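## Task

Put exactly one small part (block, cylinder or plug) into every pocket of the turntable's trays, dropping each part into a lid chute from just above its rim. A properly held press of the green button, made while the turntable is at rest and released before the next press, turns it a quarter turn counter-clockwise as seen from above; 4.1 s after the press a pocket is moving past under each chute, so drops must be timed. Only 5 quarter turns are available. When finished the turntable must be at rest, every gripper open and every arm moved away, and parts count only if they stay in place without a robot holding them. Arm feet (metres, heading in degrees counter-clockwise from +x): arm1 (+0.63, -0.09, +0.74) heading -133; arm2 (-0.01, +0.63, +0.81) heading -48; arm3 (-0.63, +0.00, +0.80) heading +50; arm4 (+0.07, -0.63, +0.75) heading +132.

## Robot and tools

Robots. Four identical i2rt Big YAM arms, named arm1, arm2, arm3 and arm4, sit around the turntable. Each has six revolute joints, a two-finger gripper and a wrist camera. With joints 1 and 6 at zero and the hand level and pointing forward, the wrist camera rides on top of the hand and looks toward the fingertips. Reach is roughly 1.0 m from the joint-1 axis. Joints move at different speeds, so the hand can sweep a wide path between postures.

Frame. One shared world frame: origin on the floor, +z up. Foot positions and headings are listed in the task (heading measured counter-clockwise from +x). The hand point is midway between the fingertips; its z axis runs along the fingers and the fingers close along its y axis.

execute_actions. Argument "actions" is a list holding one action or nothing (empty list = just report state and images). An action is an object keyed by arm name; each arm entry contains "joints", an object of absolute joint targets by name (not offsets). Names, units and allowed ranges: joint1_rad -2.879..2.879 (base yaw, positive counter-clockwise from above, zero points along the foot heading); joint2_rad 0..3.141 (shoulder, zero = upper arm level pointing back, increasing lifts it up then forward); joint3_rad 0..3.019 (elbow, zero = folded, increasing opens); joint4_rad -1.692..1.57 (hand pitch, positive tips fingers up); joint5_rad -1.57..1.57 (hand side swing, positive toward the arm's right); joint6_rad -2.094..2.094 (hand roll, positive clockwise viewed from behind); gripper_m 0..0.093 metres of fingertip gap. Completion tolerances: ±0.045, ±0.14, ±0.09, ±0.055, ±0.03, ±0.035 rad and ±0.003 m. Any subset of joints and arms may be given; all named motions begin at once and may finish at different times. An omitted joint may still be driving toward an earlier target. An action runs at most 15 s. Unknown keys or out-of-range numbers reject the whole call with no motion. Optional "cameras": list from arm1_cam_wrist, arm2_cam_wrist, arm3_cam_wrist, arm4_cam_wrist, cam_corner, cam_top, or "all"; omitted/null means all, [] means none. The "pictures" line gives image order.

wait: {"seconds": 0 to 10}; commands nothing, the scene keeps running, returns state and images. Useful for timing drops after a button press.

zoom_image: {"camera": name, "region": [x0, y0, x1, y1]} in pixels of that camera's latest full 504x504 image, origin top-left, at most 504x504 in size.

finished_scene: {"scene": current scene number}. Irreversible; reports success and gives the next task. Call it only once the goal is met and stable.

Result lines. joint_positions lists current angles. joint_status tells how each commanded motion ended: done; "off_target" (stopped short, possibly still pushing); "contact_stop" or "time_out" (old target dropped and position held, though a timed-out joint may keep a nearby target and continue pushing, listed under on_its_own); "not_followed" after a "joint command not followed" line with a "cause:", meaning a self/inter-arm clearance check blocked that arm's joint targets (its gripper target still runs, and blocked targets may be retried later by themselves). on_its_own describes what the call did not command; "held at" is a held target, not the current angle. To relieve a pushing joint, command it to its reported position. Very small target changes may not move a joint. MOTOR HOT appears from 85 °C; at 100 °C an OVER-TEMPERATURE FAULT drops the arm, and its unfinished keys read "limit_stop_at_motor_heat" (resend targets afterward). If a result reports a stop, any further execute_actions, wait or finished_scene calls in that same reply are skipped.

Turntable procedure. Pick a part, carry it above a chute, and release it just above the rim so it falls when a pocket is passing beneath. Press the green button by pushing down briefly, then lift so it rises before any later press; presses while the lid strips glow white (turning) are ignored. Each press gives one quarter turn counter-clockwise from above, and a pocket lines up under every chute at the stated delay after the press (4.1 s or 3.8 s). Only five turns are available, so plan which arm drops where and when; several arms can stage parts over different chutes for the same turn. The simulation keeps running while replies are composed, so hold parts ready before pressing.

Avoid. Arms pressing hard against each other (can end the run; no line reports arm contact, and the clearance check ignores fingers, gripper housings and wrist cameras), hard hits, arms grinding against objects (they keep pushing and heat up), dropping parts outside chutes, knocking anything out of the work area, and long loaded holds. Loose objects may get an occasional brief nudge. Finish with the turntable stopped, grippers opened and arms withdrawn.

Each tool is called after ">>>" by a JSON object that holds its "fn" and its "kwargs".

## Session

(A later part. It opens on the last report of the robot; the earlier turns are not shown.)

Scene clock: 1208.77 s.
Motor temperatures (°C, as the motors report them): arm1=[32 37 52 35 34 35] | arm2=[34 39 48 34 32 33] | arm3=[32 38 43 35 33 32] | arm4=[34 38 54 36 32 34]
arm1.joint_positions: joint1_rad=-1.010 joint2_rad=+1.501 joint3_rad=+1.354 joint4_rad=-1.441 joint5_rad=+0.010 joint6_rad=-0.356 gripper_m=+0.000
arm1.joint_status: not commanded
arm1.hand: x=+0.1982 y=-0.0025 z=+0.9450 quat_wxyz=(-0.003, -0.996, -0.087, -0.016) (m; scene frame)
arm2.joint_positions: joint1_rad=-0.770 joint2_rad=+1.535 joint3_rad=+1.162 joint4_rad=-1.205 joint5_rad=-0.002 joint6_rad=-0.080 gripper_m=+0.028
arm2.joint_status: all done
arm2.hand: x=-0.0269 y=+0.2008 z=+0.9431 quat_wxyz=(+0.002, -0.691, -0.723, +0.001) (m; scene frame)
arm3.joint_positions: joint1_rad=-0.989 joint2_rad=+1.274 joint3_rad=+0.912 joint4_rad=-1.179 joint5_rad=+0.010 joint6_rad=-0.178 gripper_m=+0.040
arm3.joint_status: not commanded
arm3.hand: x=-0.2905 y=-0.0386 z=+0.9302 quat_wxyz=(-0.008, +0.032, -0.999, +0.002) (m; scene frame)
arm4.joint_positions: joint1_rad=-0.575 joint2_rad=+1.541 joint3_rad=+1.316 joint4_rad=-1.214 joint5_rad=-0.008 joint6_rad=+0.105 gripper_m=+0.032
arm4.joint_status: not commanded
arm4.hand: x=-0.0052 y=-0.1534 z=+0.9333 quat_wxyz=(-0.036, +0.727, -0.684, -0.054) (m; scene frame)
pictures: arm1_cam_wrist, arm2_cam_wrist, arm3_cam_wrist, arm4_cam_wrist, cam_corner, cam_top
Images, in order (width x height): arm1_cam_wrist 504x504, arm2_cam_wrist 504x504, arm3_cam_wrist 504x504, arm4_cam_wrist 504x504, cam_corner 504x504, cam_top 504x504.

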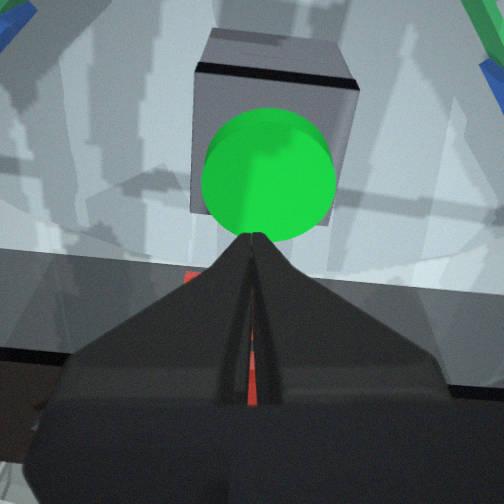

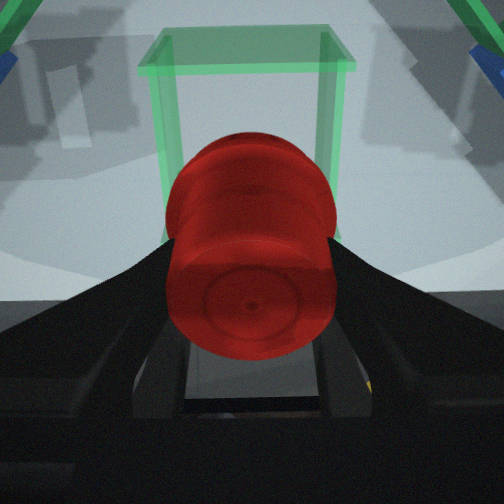

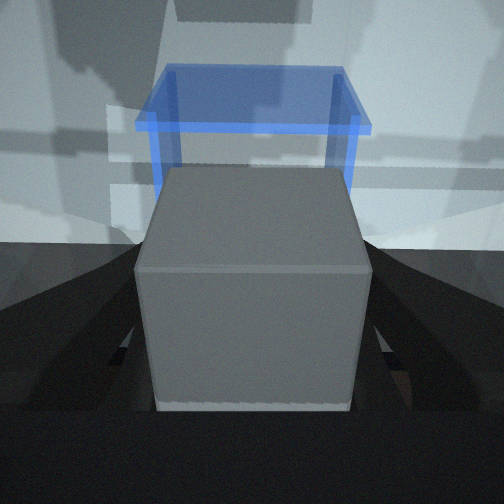

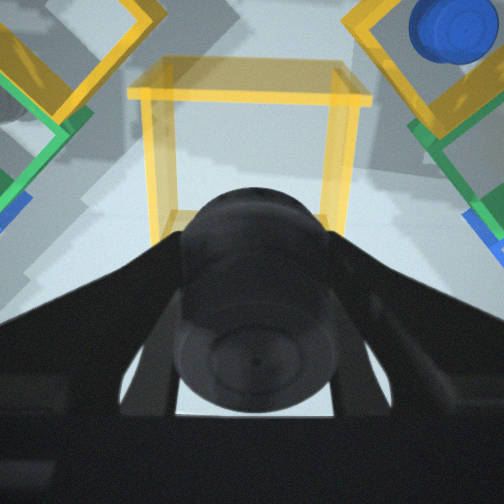

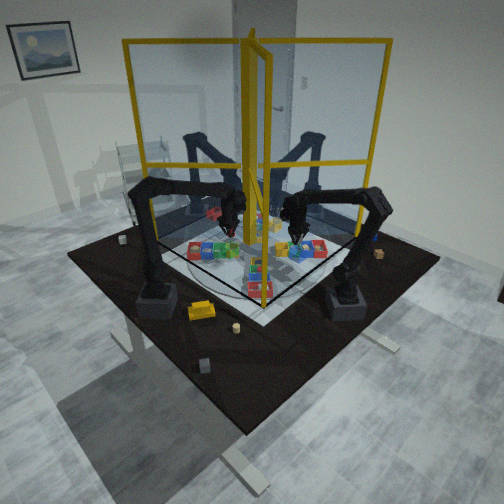

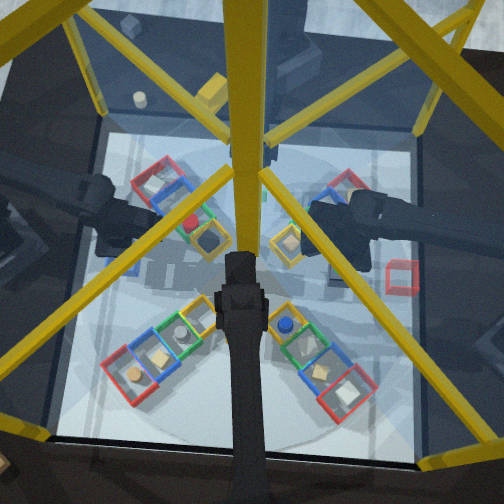

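>>> {"fn": "execute_actions", "kwargs": {"actions": [{"arm1":{"joints":{"joint3_rad":1.17,"joint4_rad":-1.225}}}], "cameras": []}}

>>> {"fn": "wait", "kwargs": {"seconds": 0.5}}

>>> {"fn": "execute_actions", "kwargs": {"actions": [{"arm1":{"joints":{"joint1_rad":-1.112,"joint2_rad":1.175,"joint3_rad":1.019,"joint4_rad":-1.445}}}], "cameras": ["cam_top"]}}

>>> {"fn": "wait", "kwargs": {"seconds": 1.4}}

>>> {"fn": "execute_actions", "kwargs": {"actions": [{"arm2":{"joints":{"gripper_m":0.065}},"arm3":{"joints":{"gripper_m":0.065}},"arm4":{"joints":{"gripper_m":0.065}}}], "cameras": ["cam_top"]}}

>>> {"fn": "wait", "kwargs": {"seconds": 5}}

Scene clock: 1220.97 s.
Motor temperatures (°C, as the motors report them): arm1=[32 37 52 35 34 35] | arm2=[34 39 49 34 32 33] | arm3=[32 38 43 35 33 32] | arm4=[34 38 55 36 32 34]
arm1.joint_positions: joint1_rad=-1.010 joint2_rad=+1.452 joint3_rad=+1.222 joint4_rad=-1.235 joint5_rad=+0.010 joint6_rad=-0.356 gripper_m=+0.000
arm1.joint_status: all done
arm1.hand: x=+0.1931 y=-0.0018 z=+0.9165 quat_wxyz=(+0.013, -0.995, -0.086, +0.043) (m; scene frame)
arm2.joint_positions: joint1_rad=-0.770 joint2_rad=+1.535 joint3_rad=+1.162 joint4_rad=-1.205 joint5_rad=-0.002 joint6_rad=-0.080 gripper_m=+0.028
arm2.joint_status: not commanded
arm2.hand: x=-0.0269 y=+0.2008 z=+0.9431 quat_wxyz=(+0.002, -0.691, -0.723, +0.001) (m; scene frame)
arm3.joint_positions: joint1_rad=-0.989 joint2_rad=+1.274 joint3_rad=+0.912 joint4_rad=-1.179 joint5_rad=+0.010 joint6_rad=-0.178 gripper_m=+0.040
arm3.joint_status: not commanded
arm3.hand: x=-0.2905 y=-0.0386 z=+0.9302 quat_wxyz=(-0.008, +0.032, -0.999, +0.002) (m; scene frame)
arm4.joint_positions: joint1_rad=-0.575 joint2_rad=+1.541 joint3_rad=+1.316 joint4_rad=-1.214 joint5_rad=-0.008 joint6_rad=+0.105 gripper_m=+0.032
arm4.joint_status: not commanded
arm4.hand: x=-0.0052 y=-0.1534 z=+0.9333 quat_wxyz=(-0.036, +0.727, -0.684, -0.054) (m; scene frame)
pictures: none
No camera images: the call's "cameras" was empty. Leave "cameras" out to get every camera's image.

Scene clock: 1221.47 s.
Motor temperatures (°C, as the motors report them): arm1=[32 37 52 35 34 35] | arm2=[34 39 49 34 32 33] | arm3=[32 38 43 35 33 32] | arm4=[34 38 55 36 32 34]
arm1.joint_positions: joint1_rad=-1.010 joint2_rad=+1.452 joint3_rad=+1.222 joint4_rad=-1.235 joint5_rad=+0.010 joint6_rad=-0.356 gripper_m=+0.000
arm1.joint_status: all done
arm1.hand: x=+0.1931 y=-0.0018 z=+0.9165 quat_wxyz=(+0.013, -0.995, -0.086, +0.043) (m; scene frame)
arm2.joint_positions: joint1_rad=-0.770 joint2_rad=+1.535 joint3_rad=+1.162 joint4_rad=-1.205 joint5_rad=-0.002 joint6_rad=-0.080 gripper_m=+0.028
arm2.joint_status: not commanded
arm2.hand: x=-0.0269 y=+0.2008 z=+0.9431 quat_wxyz=(+0.002, -0.691, -0.723, +0.001) (m; scene frame)
arm3.joint_positions: joint1_rad=-0.989 joint2_rad=+1.274 joint3_rad=+0.912 joint4_rad=-1.179 joint5_rad=+0.010 joint6_rad=-0.178 gripper_m=+0.040
arm3.joint_status: not commanded
arm3.hand: x=-0.2905 y=-0.0386 z=+0.9302 quat_wxyz=(-0.008, +0.032, -0.999, +0.002) (m; scene frame)
arm4.joint_positions: joint1_rad=-0.575 joint2_rad=+1.541 joint3_rad=+1.316 joint4_rad=-1.214 joint5_rad=-0.008 joint6_rad=+0.105 gripper_m=+0.032
arm4.joint_status: not commanded
arm4.hand: x=-0.0052 y=-0.1534 z=+0.9333 quat_wxyz=(-0.036, +0.727, -0.684, -0.054) (m; scene frame)
wait: 0.50 s; at rest by 0.27 s
pictures: arm1_cam_wrist, arm2_cam_wrist, arm3_cam_wrist, arm4_cam_wrist, cam_corner, cam_top
Images, in order (width x height): arm1_cam_wrist 504x504, arm2_cam_wrist 504x504, arm3_cam_wrist 504x504, arm4_cam_wrist 504x504, cam_corner 504x504, cam_top 504x504.

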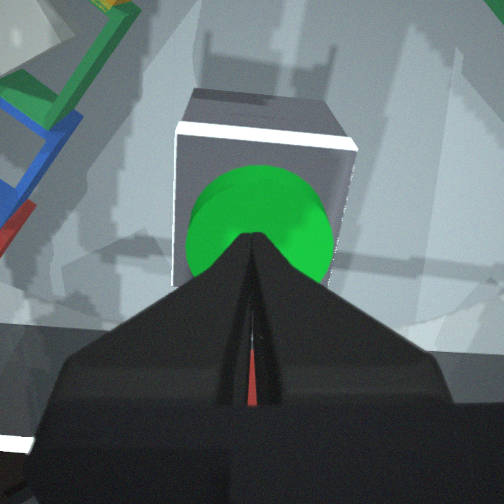

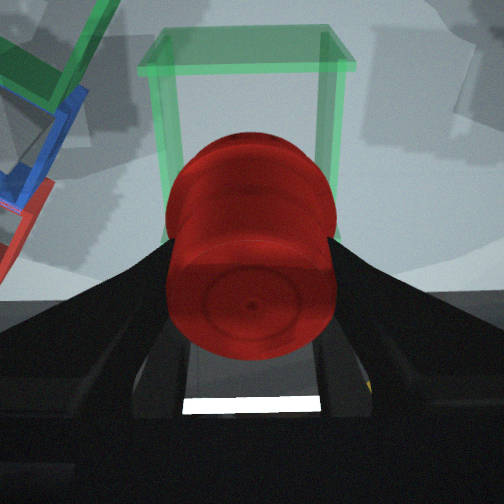

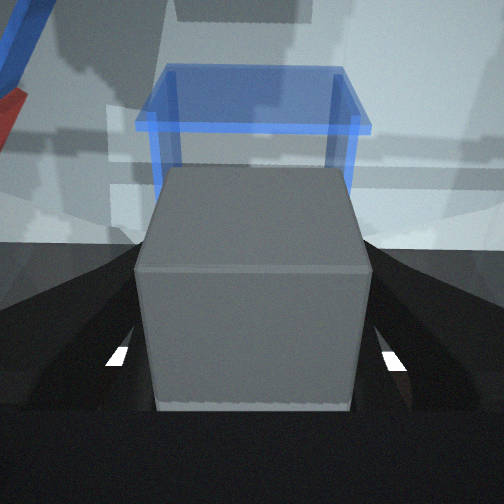

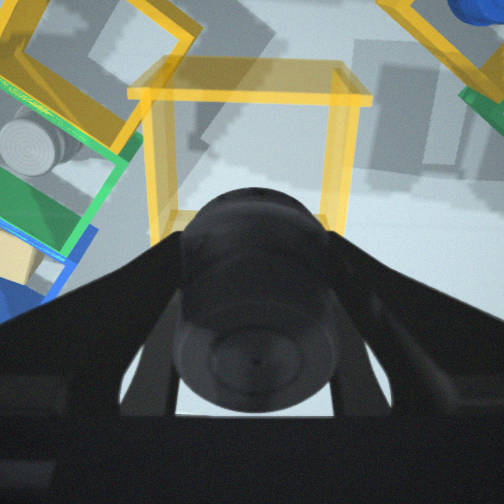

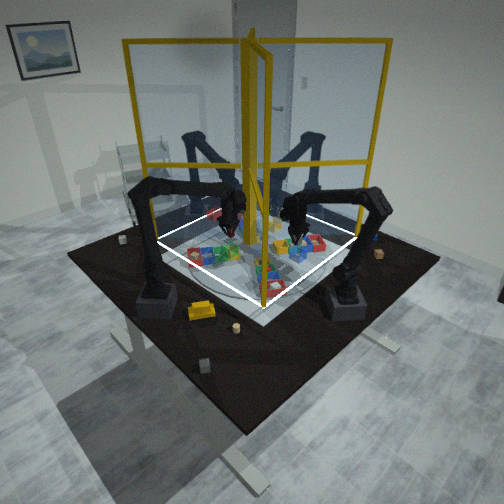

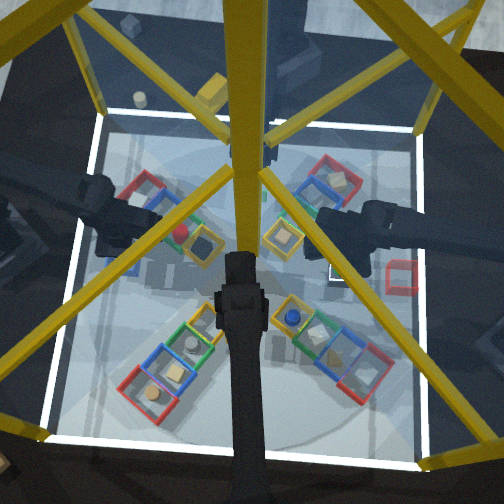

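Scene clock: 1222.60 s.
Motor temperatures (°C, as the motors report them): arm1=[32 37 52 35 34 35] | arm2=[34 39 49 34 32 33] | arm3=[32 38 43 35 33 32] | arm4=[34 38 55 36 32 34]
arm1.joint_positions: joint1_rad=-1.120 joint2_rad=+1.157 joint3_rad=+1.012 joint4_rad=-1.432 joint5_rad=+0.010 joint6_rad=-0.356 gripper_m=+0.000
arm1.joint_status: all done
arm1.hand: x=+0.3328 y=+0.0070 z=+0.9390 quat_wxyz=(-0.002, -0.999, -0.032, -0.011) (m; scene frame)
arm2.joint_positions: joint1_rad=-0.770 joint2_rad=+1.535 joint3_rad=+1.162 joint4_rad=-1.205 joint5_rad=-0.002 joint6_rad=-0.080 gripper_m=+0.028
arm2.joint_status: not commanded
arm2.hand: x=-0.0269 y=+0.2008 z=+0.9431 quat_wxyz=(+0.002, -0.691, -0.723, +0.001) (m; scene frame)
arm3.joint_positions: joint1_rad=-0.989 joint2_rad=+1.274 joint3_rad=+0.912 joint4_rad=-1.179 joint5_rad=+0.010 joint6_rad=-0.178 gripper_m=+0.040
arm3.joint_status: not commanded
arm3.hand: x=-0.2905 y=-0.0386 z=+0.9302 quat_wxyz=(-0.008, +0.032, -0.999, +0.002) (m; scene frame)
arm4.joint_positions: joint1_rad=-0.575 joint2_rad=+1.541 joint3_rad=+1.316 joint4_rad=-1.214 joint5_rad=-0.008 joint6_rad=+0.105 gripper_m=+0.032
arm4.joint_status: not commanded
arm4.hand: x=-0.0052 y=-0.1534 z=+0.9333 quat_wxyz=(-0.036, +0.727, -0.684, -0.054) (m; scene frame)
pictures: cam_top
Images, in order (width x height): cam_top 504x504.

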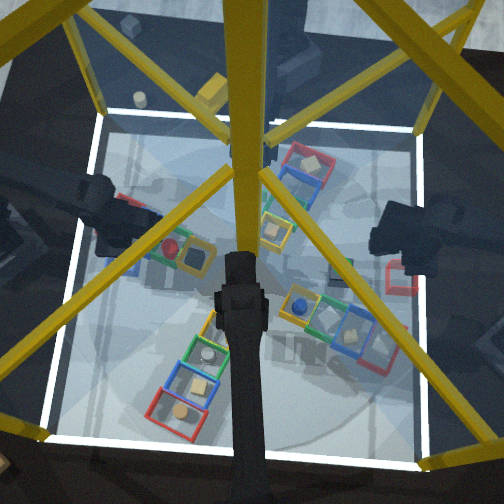

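Scene clock: 1224.00 s.
Motor temperatures (°C, as the motors report them): arm1=[32 37 51 35 34 35] | arm2=[34 39 49 34 32 33] | arm3=[32 38 43 35 33 32] | arm4=[34 38 55 36 32 34]
arm1.joint_positions: joint1_rad=-1.120 joint2_rad=+1.157 joint3_rad=+1.012 joint4_rad=-1.432 joint5_rad=+0.010 joint6_rad=-0.356 gripper_m=+0.000
arm1.joint_status: all done
arm1.hand: x=+0.3328 y=+0.0070 z=+0.9390 quat_wxyz=(-0.002, -0.999, -0.032, -0.011) (m; scene frame)
arm2.joint_positions: joint1_rad=-0.770 joint2_rad=+1.535 joint3_rad=+1.162 joint4_rad=-1.205 joint5_rad=-0.002 joint6_rad=-0.080 gripper_m=+0.028
arm2.joint_status: not commanded
arm2.hand: x=-0.0269 y=+0.2008 z=+0.9431 quat_wxyz=(+0.002, -0.691, -0.723, +0.001) (m; scene frame)
arm3.joint_positions: joint1_rad=-0.989 joint2_rad=+1.274 joint3_rad=+0.912 joint4_rad=-1.179 joint5_rad=+0.010 joint6_rad=-0.178 gripper_m=+0.040
arm3.joint_status: not commanded
arm3.hand: x=-0.2905 y=-0.0386 z=+0.9302 quat_wxyz=(-0.008, +0.032, -0.999, +0.002) (m; scene frame)
arm4.joint_positions: joint1_rad=-0.575 joint2_rad=+1.541 joint3_rad=+1.316 joint4_rad=-1.214 joint5_rad=-0.008 joint6_rad=+0.105 gripper_m=+0.032
arm4.joint_status: not commanded
arm4.hand: x=-0.0052 y=-0.1534 z=+0.9333 quat_wxyz=(-0.036, +0.727, -0.684, -0.054) (m; scene frame)
wait: 1.40 s; at rest by 0.27 s
pictures: arm1_cam_wrist, arm2_cam_wrist, arm3_cam_wrist, arm4_cam_wrist, cam_corner, cam_top
Images, in order (width x height): arm1_cam_wrist 504x504, arm2_cam_wrist 504x504, arm3_cam_wrist 504x504, arm4_cam_wrist 504x504, cam_corner 504x504, cam_top 504x504.

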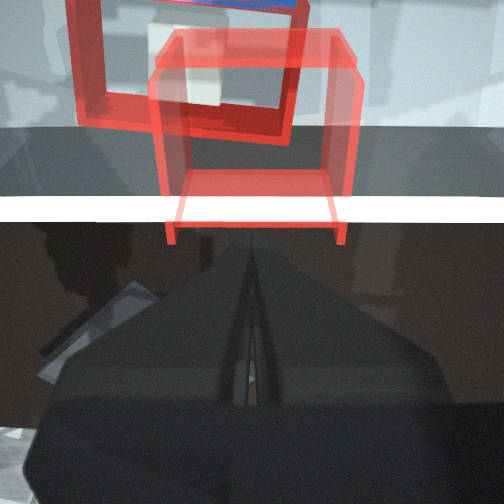

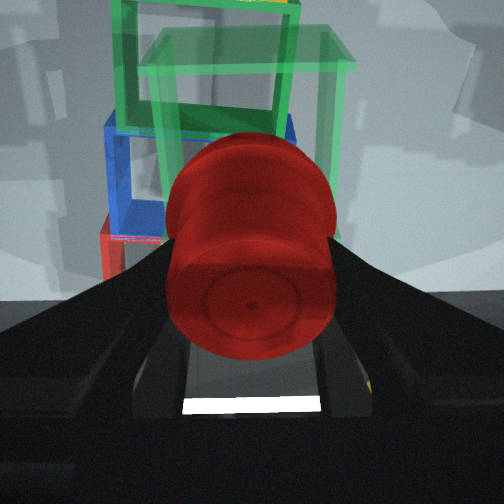

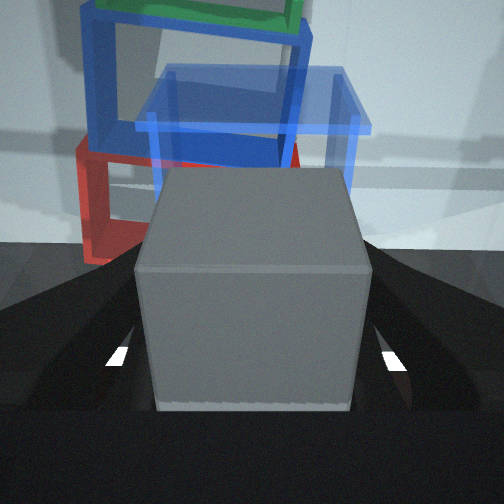

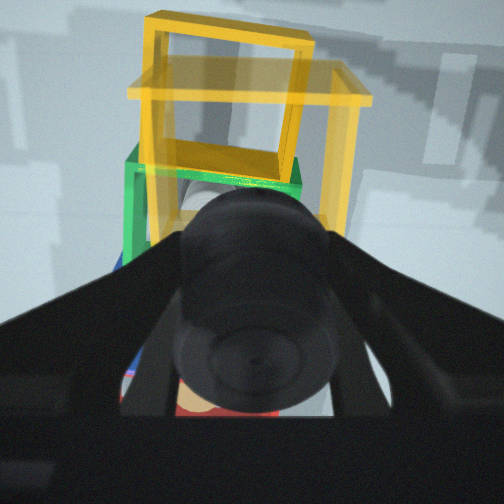

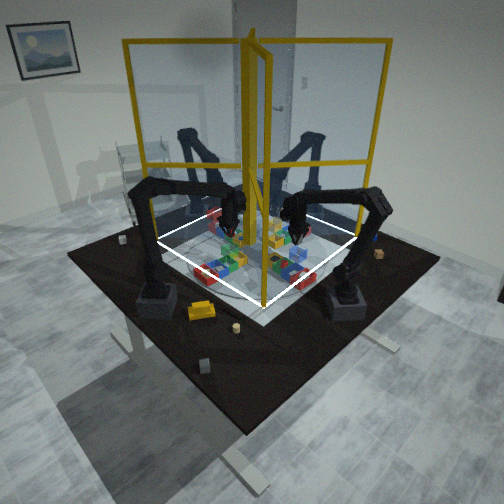

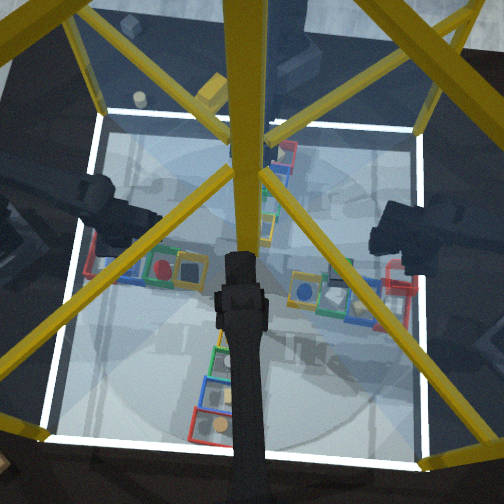

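Scene clock: 1224.60 s.
Motor temperatures (°C, as the motors report them): arm1=[32 37 51 35 34 35] | arm2=[34 39 49 34 32 33] | arm3=[32 38 43 35 33 32] | arm4=[34 38 55 36 32 34]
arm1.joint_positions: joint1_rad=-1.120 joint2_rad=+1.157 joint3_rad=+1.012 joint4_rad=-1.432 joint5_rad=+0.010 joint6_rad=-0.356 gripper_m=+0.000
arm1.joint_status: not commanded
arm1.hand: x=+0.3328 y=+0.0070 z=+0.9390 quat_wxyz=(-0.002, -0.999, -0.032, -0.011) (m; scene frame)
arm2.joint_positions: joint1_rad=-0.770 joint2_rad=+1.535 joint3_rad=+1.162 joint4_rad=-1.205 joint5_rad=-0.002 joint6_rad=-0.080 gripper_m=+0.065
arm2.joint_status: all done
arm2.hand: x=-0.0269 y=+0.2008 z=+0.9431 quat_wxyz=(+0.002, -0.691, -0.723, +0.001) (m; scene frame)
arm3.joint_positions: joint1_rad=-0.989 joint2_rad=+1.266 joint3_rad=+0.912 joint4_rad=-1.179 joint5_rad=+0.010 joint6_rad=-0.178 gripper_m=+0.065
arm3.joint_status: all done
arm3.hand: x=-0.2905 y=-0.0386 z=+0.9327 quat_wxyz=(-0.012, +0.032, -0.999, +0.002) (m; scene frame)
arm4.joint_positions: joint1_rad=-0.575 joint2_rad=+1.541 joint3_rad=+1.316 joint4_rad=-1.214 joint5_rad=-0.008 joint6_rad=+0.105 gripper_m=+0.065
arm4.joint_status: all done
arm4.hand: x=-0.0052 y=-0.1534 z=+0.9333 quat_wxyz=(-0.036, +0.726, -0.684, -0.054) (m; scene frame)
pictures: cam_top
Images, in order (width x height): cam_top 504x504.

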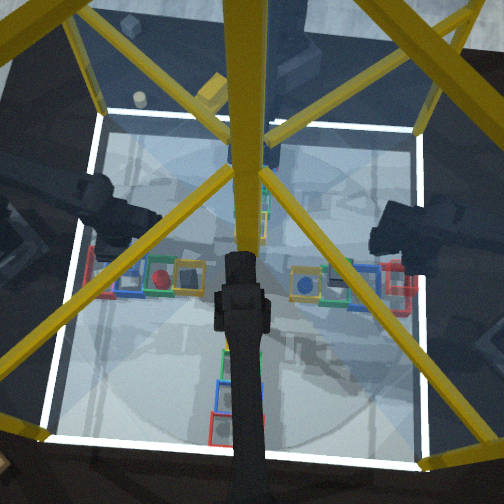

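Scene clock: 1229.60 s.
Motor temperatures (°C, as the motors report them): arm1=[32 37 51 35 34 35] | arm2=[34 39 50 34 32 33] | arm3=[32 38 43 35 33 32] | arm4=[34 38 55 36 32 34]
arm1.joint_positions: joint1_rad=-1.120 joint2_rad=+1.157 joint3_rad=+1.012 joint4_rad=-1.432 joint5_rad=+0.010 joint6_rad=-0.356 gripper_m=+0.000
arm1.joint_status: not commanded
arm1.hand: x=+0.3328 y=+0.0070 z=+0.9390 quat_wxyz=(-0.002, -0.999, -0.032, -0.011) (m; scene frame)
arm2.joint_positions: joint1_rad=-0.770 joint2_rad=+1.535 joint3_rad=+1.162 joint4_rad=-1.205 joint5_rad=-0.002 joint6_rad=-0.080 gripper_m=+0.065
arm2.joint_status: all done
arm2.hand: x=-0.0269 y=+0.2008 z=+0.9431 quat_wxyz=(+0.002, -0.691, -0.723, +0.001) (m; scene frame)
arm3.joint_positions: joint1_rad=-0.989 joint2_rad=+1.266 joint3_rad=+0.912 joint4_rad=-1.179 joint5_rad=+0.010 joint6_rad=-0.178 gripper_m=+0.065
arm3.joint_status: all done
arm3.hand: x=-0.2905 y=-0.0386 z=+0.9327 quat_wxyz=(-0.012, +0.032, -0.999, +0.002) (m; scene frame)
arm4.joint_positions: joint1_rad=-0.575 joint2_rad=+1.541 joint3_rad=+1.316 joint4_rad=-1.214 joint5_rad=-0.008 joint6_rad=+0.105 gripper_m=+0.065
arm4.joint_status: all done
arm4.hand: x=-0.0052 y=-0.1534 z=+0.9333 quat_wxyz=(-0.036, +0.726, -0.684, -0.054) (m; scene frame)
wait: 5.00 s; at rest by 0.27 s
pictures: arm1_cam_wrist, arm2_cam_wrist, arm3_cam_wrist, arm4_cam_wrist, cam_corner, cam_top
Images, in order (width x height): arm1_cam_wrist 504x504, arm2_cam_wrist 504x504, arm3_cam_wrist 504x504, arm4_cam_wrist 504x504, cam_corner 504x504, cam_top 504x504.

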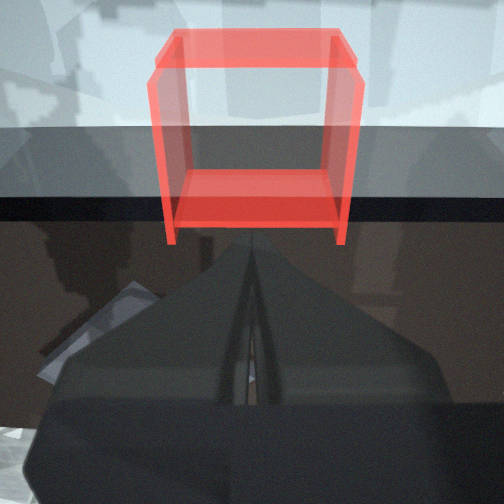

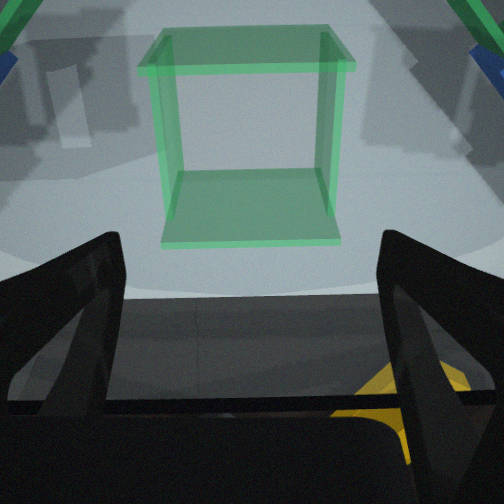

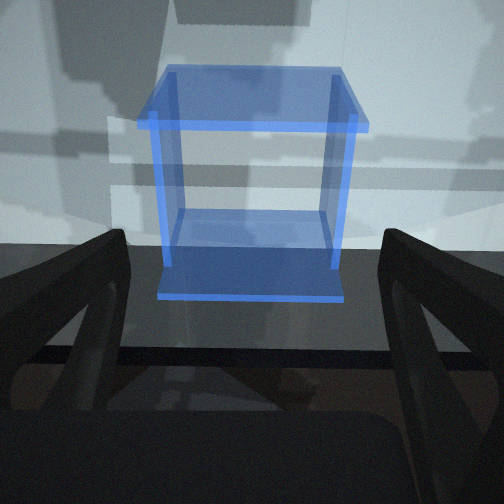

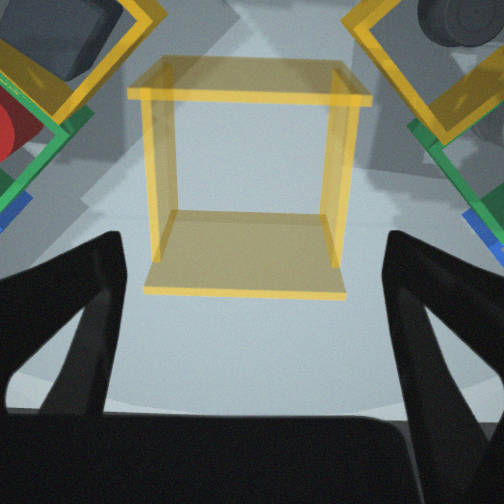

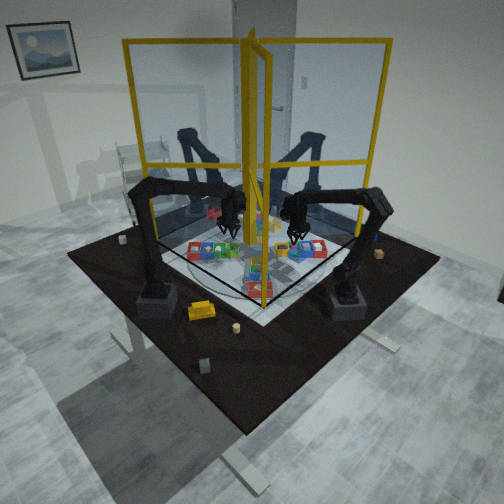

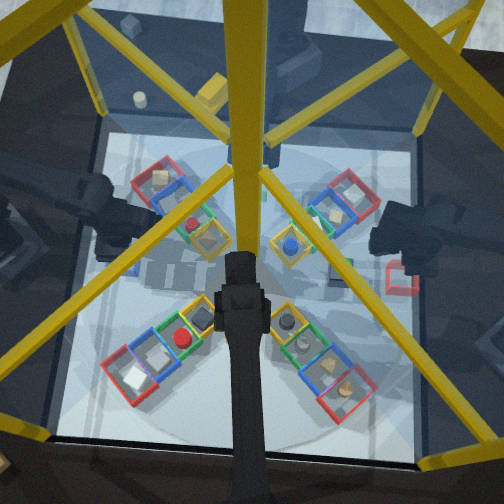

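>>> {"fn": "execute_actions", "kwargs": {"actions": [{"arm1":{"joints":{"joint2_rad":0.98,"joint3_rad":0.96,"joint4_rad":-1.516}},"arm2":{"joints":{"joint2_rad":0.98,"joint3_rad":0.925,"joint4_rad":-1.516}},"arm3":{"joints":{"joint2_rad":0.98,"joint3_rad":0.96,"joint4_rad":-1.516}},"arm4":{"joints":{"joint2_rad":0.98,"joint3_rad":0.96,"joint4_rad":-1.516}}}], "cameras": ["cam_top","cam_corner"]}}

>>> {"fn": "zoom_image", "kwargs": {"camera": "cam_top", "region": [80, 140, 420, 440]}}

Scene clock: 1239.70 s.
Motor temperatures (°C, as the motors report them): arm1=[32 37 50 35 34 35] | arm2=[34 39 50 34 32 33] | arm3=[32 38 44 35 33 32] | arm4=[34 38 55 36 32 34]
arm1.joint_positions: joint1_rad=-1.120 joint2_rad=+0.965 joint3_rad=+0.962 joint4_rad=-1.503 joint5_rad=+0.010 joint6_rad=-0.356 gripper_m=+0.000
arm1.joint_status: all done
arm1.hand: x=+0.3787 y=-0.0067 z=+0.9702 quat_wxyz=(+0.010, -0.999, -0.031, +0.023) (m; scene frame)
arm2.joint_positions: joint1_rad=-0.770 joint2_rad=+0.971 joint3_rad=+0.927 joint4_rad=-1.507 joint5_rad=-0.002 joint6_rad=-0.080 gripper_m=+0.065
arm2.joint_status: all done
arm2.hand: x=-0.0202 y=+0.3808 z=+1.0345 quat_wxyz=(-0.007, -0.691, -0.723, +0.011) (m; scene frame)
arm3.joint_positions: joint1_rad=-0.989 joint2_rad=+0.969 joint3_rad=+0.912 joint4_rad=-1.499 joint5_rad=+0.010 joint6_rad=-0.178 gripper_m=+0.065
arm3.joint_status: all done
arm3.hand: x=-0.3810 y=-0.0291 z=+1.0134 quat_wxyz=(+0.000, +0.032, -0.999, +0.001) (m; scene frame)
arm4.joint_positions: joint1_rad=-0.575 joint2_rad=+0.975 joint3_rad=+0.969 joint4_rad=-1.513 joint5_rad=-0.008 joint6_rad=+0.105 gripper_m=+0.065
arm4.joint_status: all done
arm4.hand: x=+0.0314 y=-0.3731 z=+0.9857 quat_wxyz=(-0.012, +0.728, -0.685, -0.022) (m; scene frame)
pictures: cam_corner, cam_top
Images, in order (width x height): cam_corner 504x504, cam_top 504x504.

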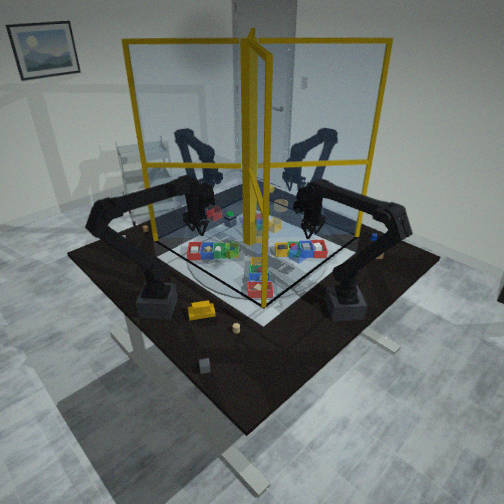

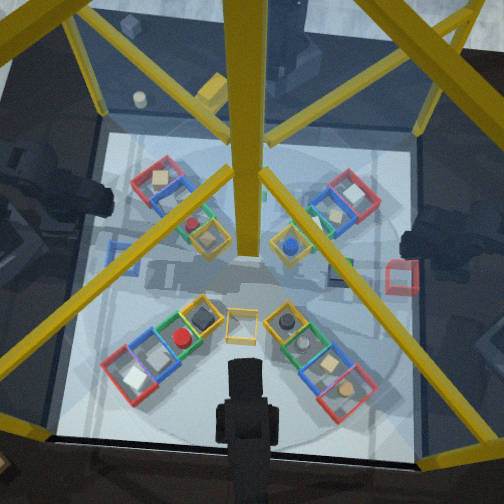

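Region (80, 140, 420, 440) of cam_top's 504x504 image, scaled by 1.482, with more detail than that image has; it fills the top 445 rows of this view, and the rest is white.

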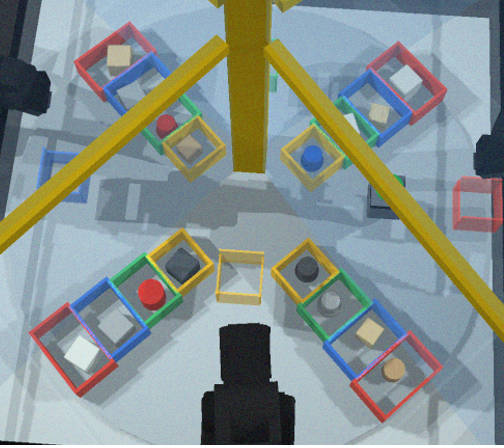

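>>> {"fn": "finished_scene", "kwargs": {"scene": 1}}

The scene is finished: the task was done.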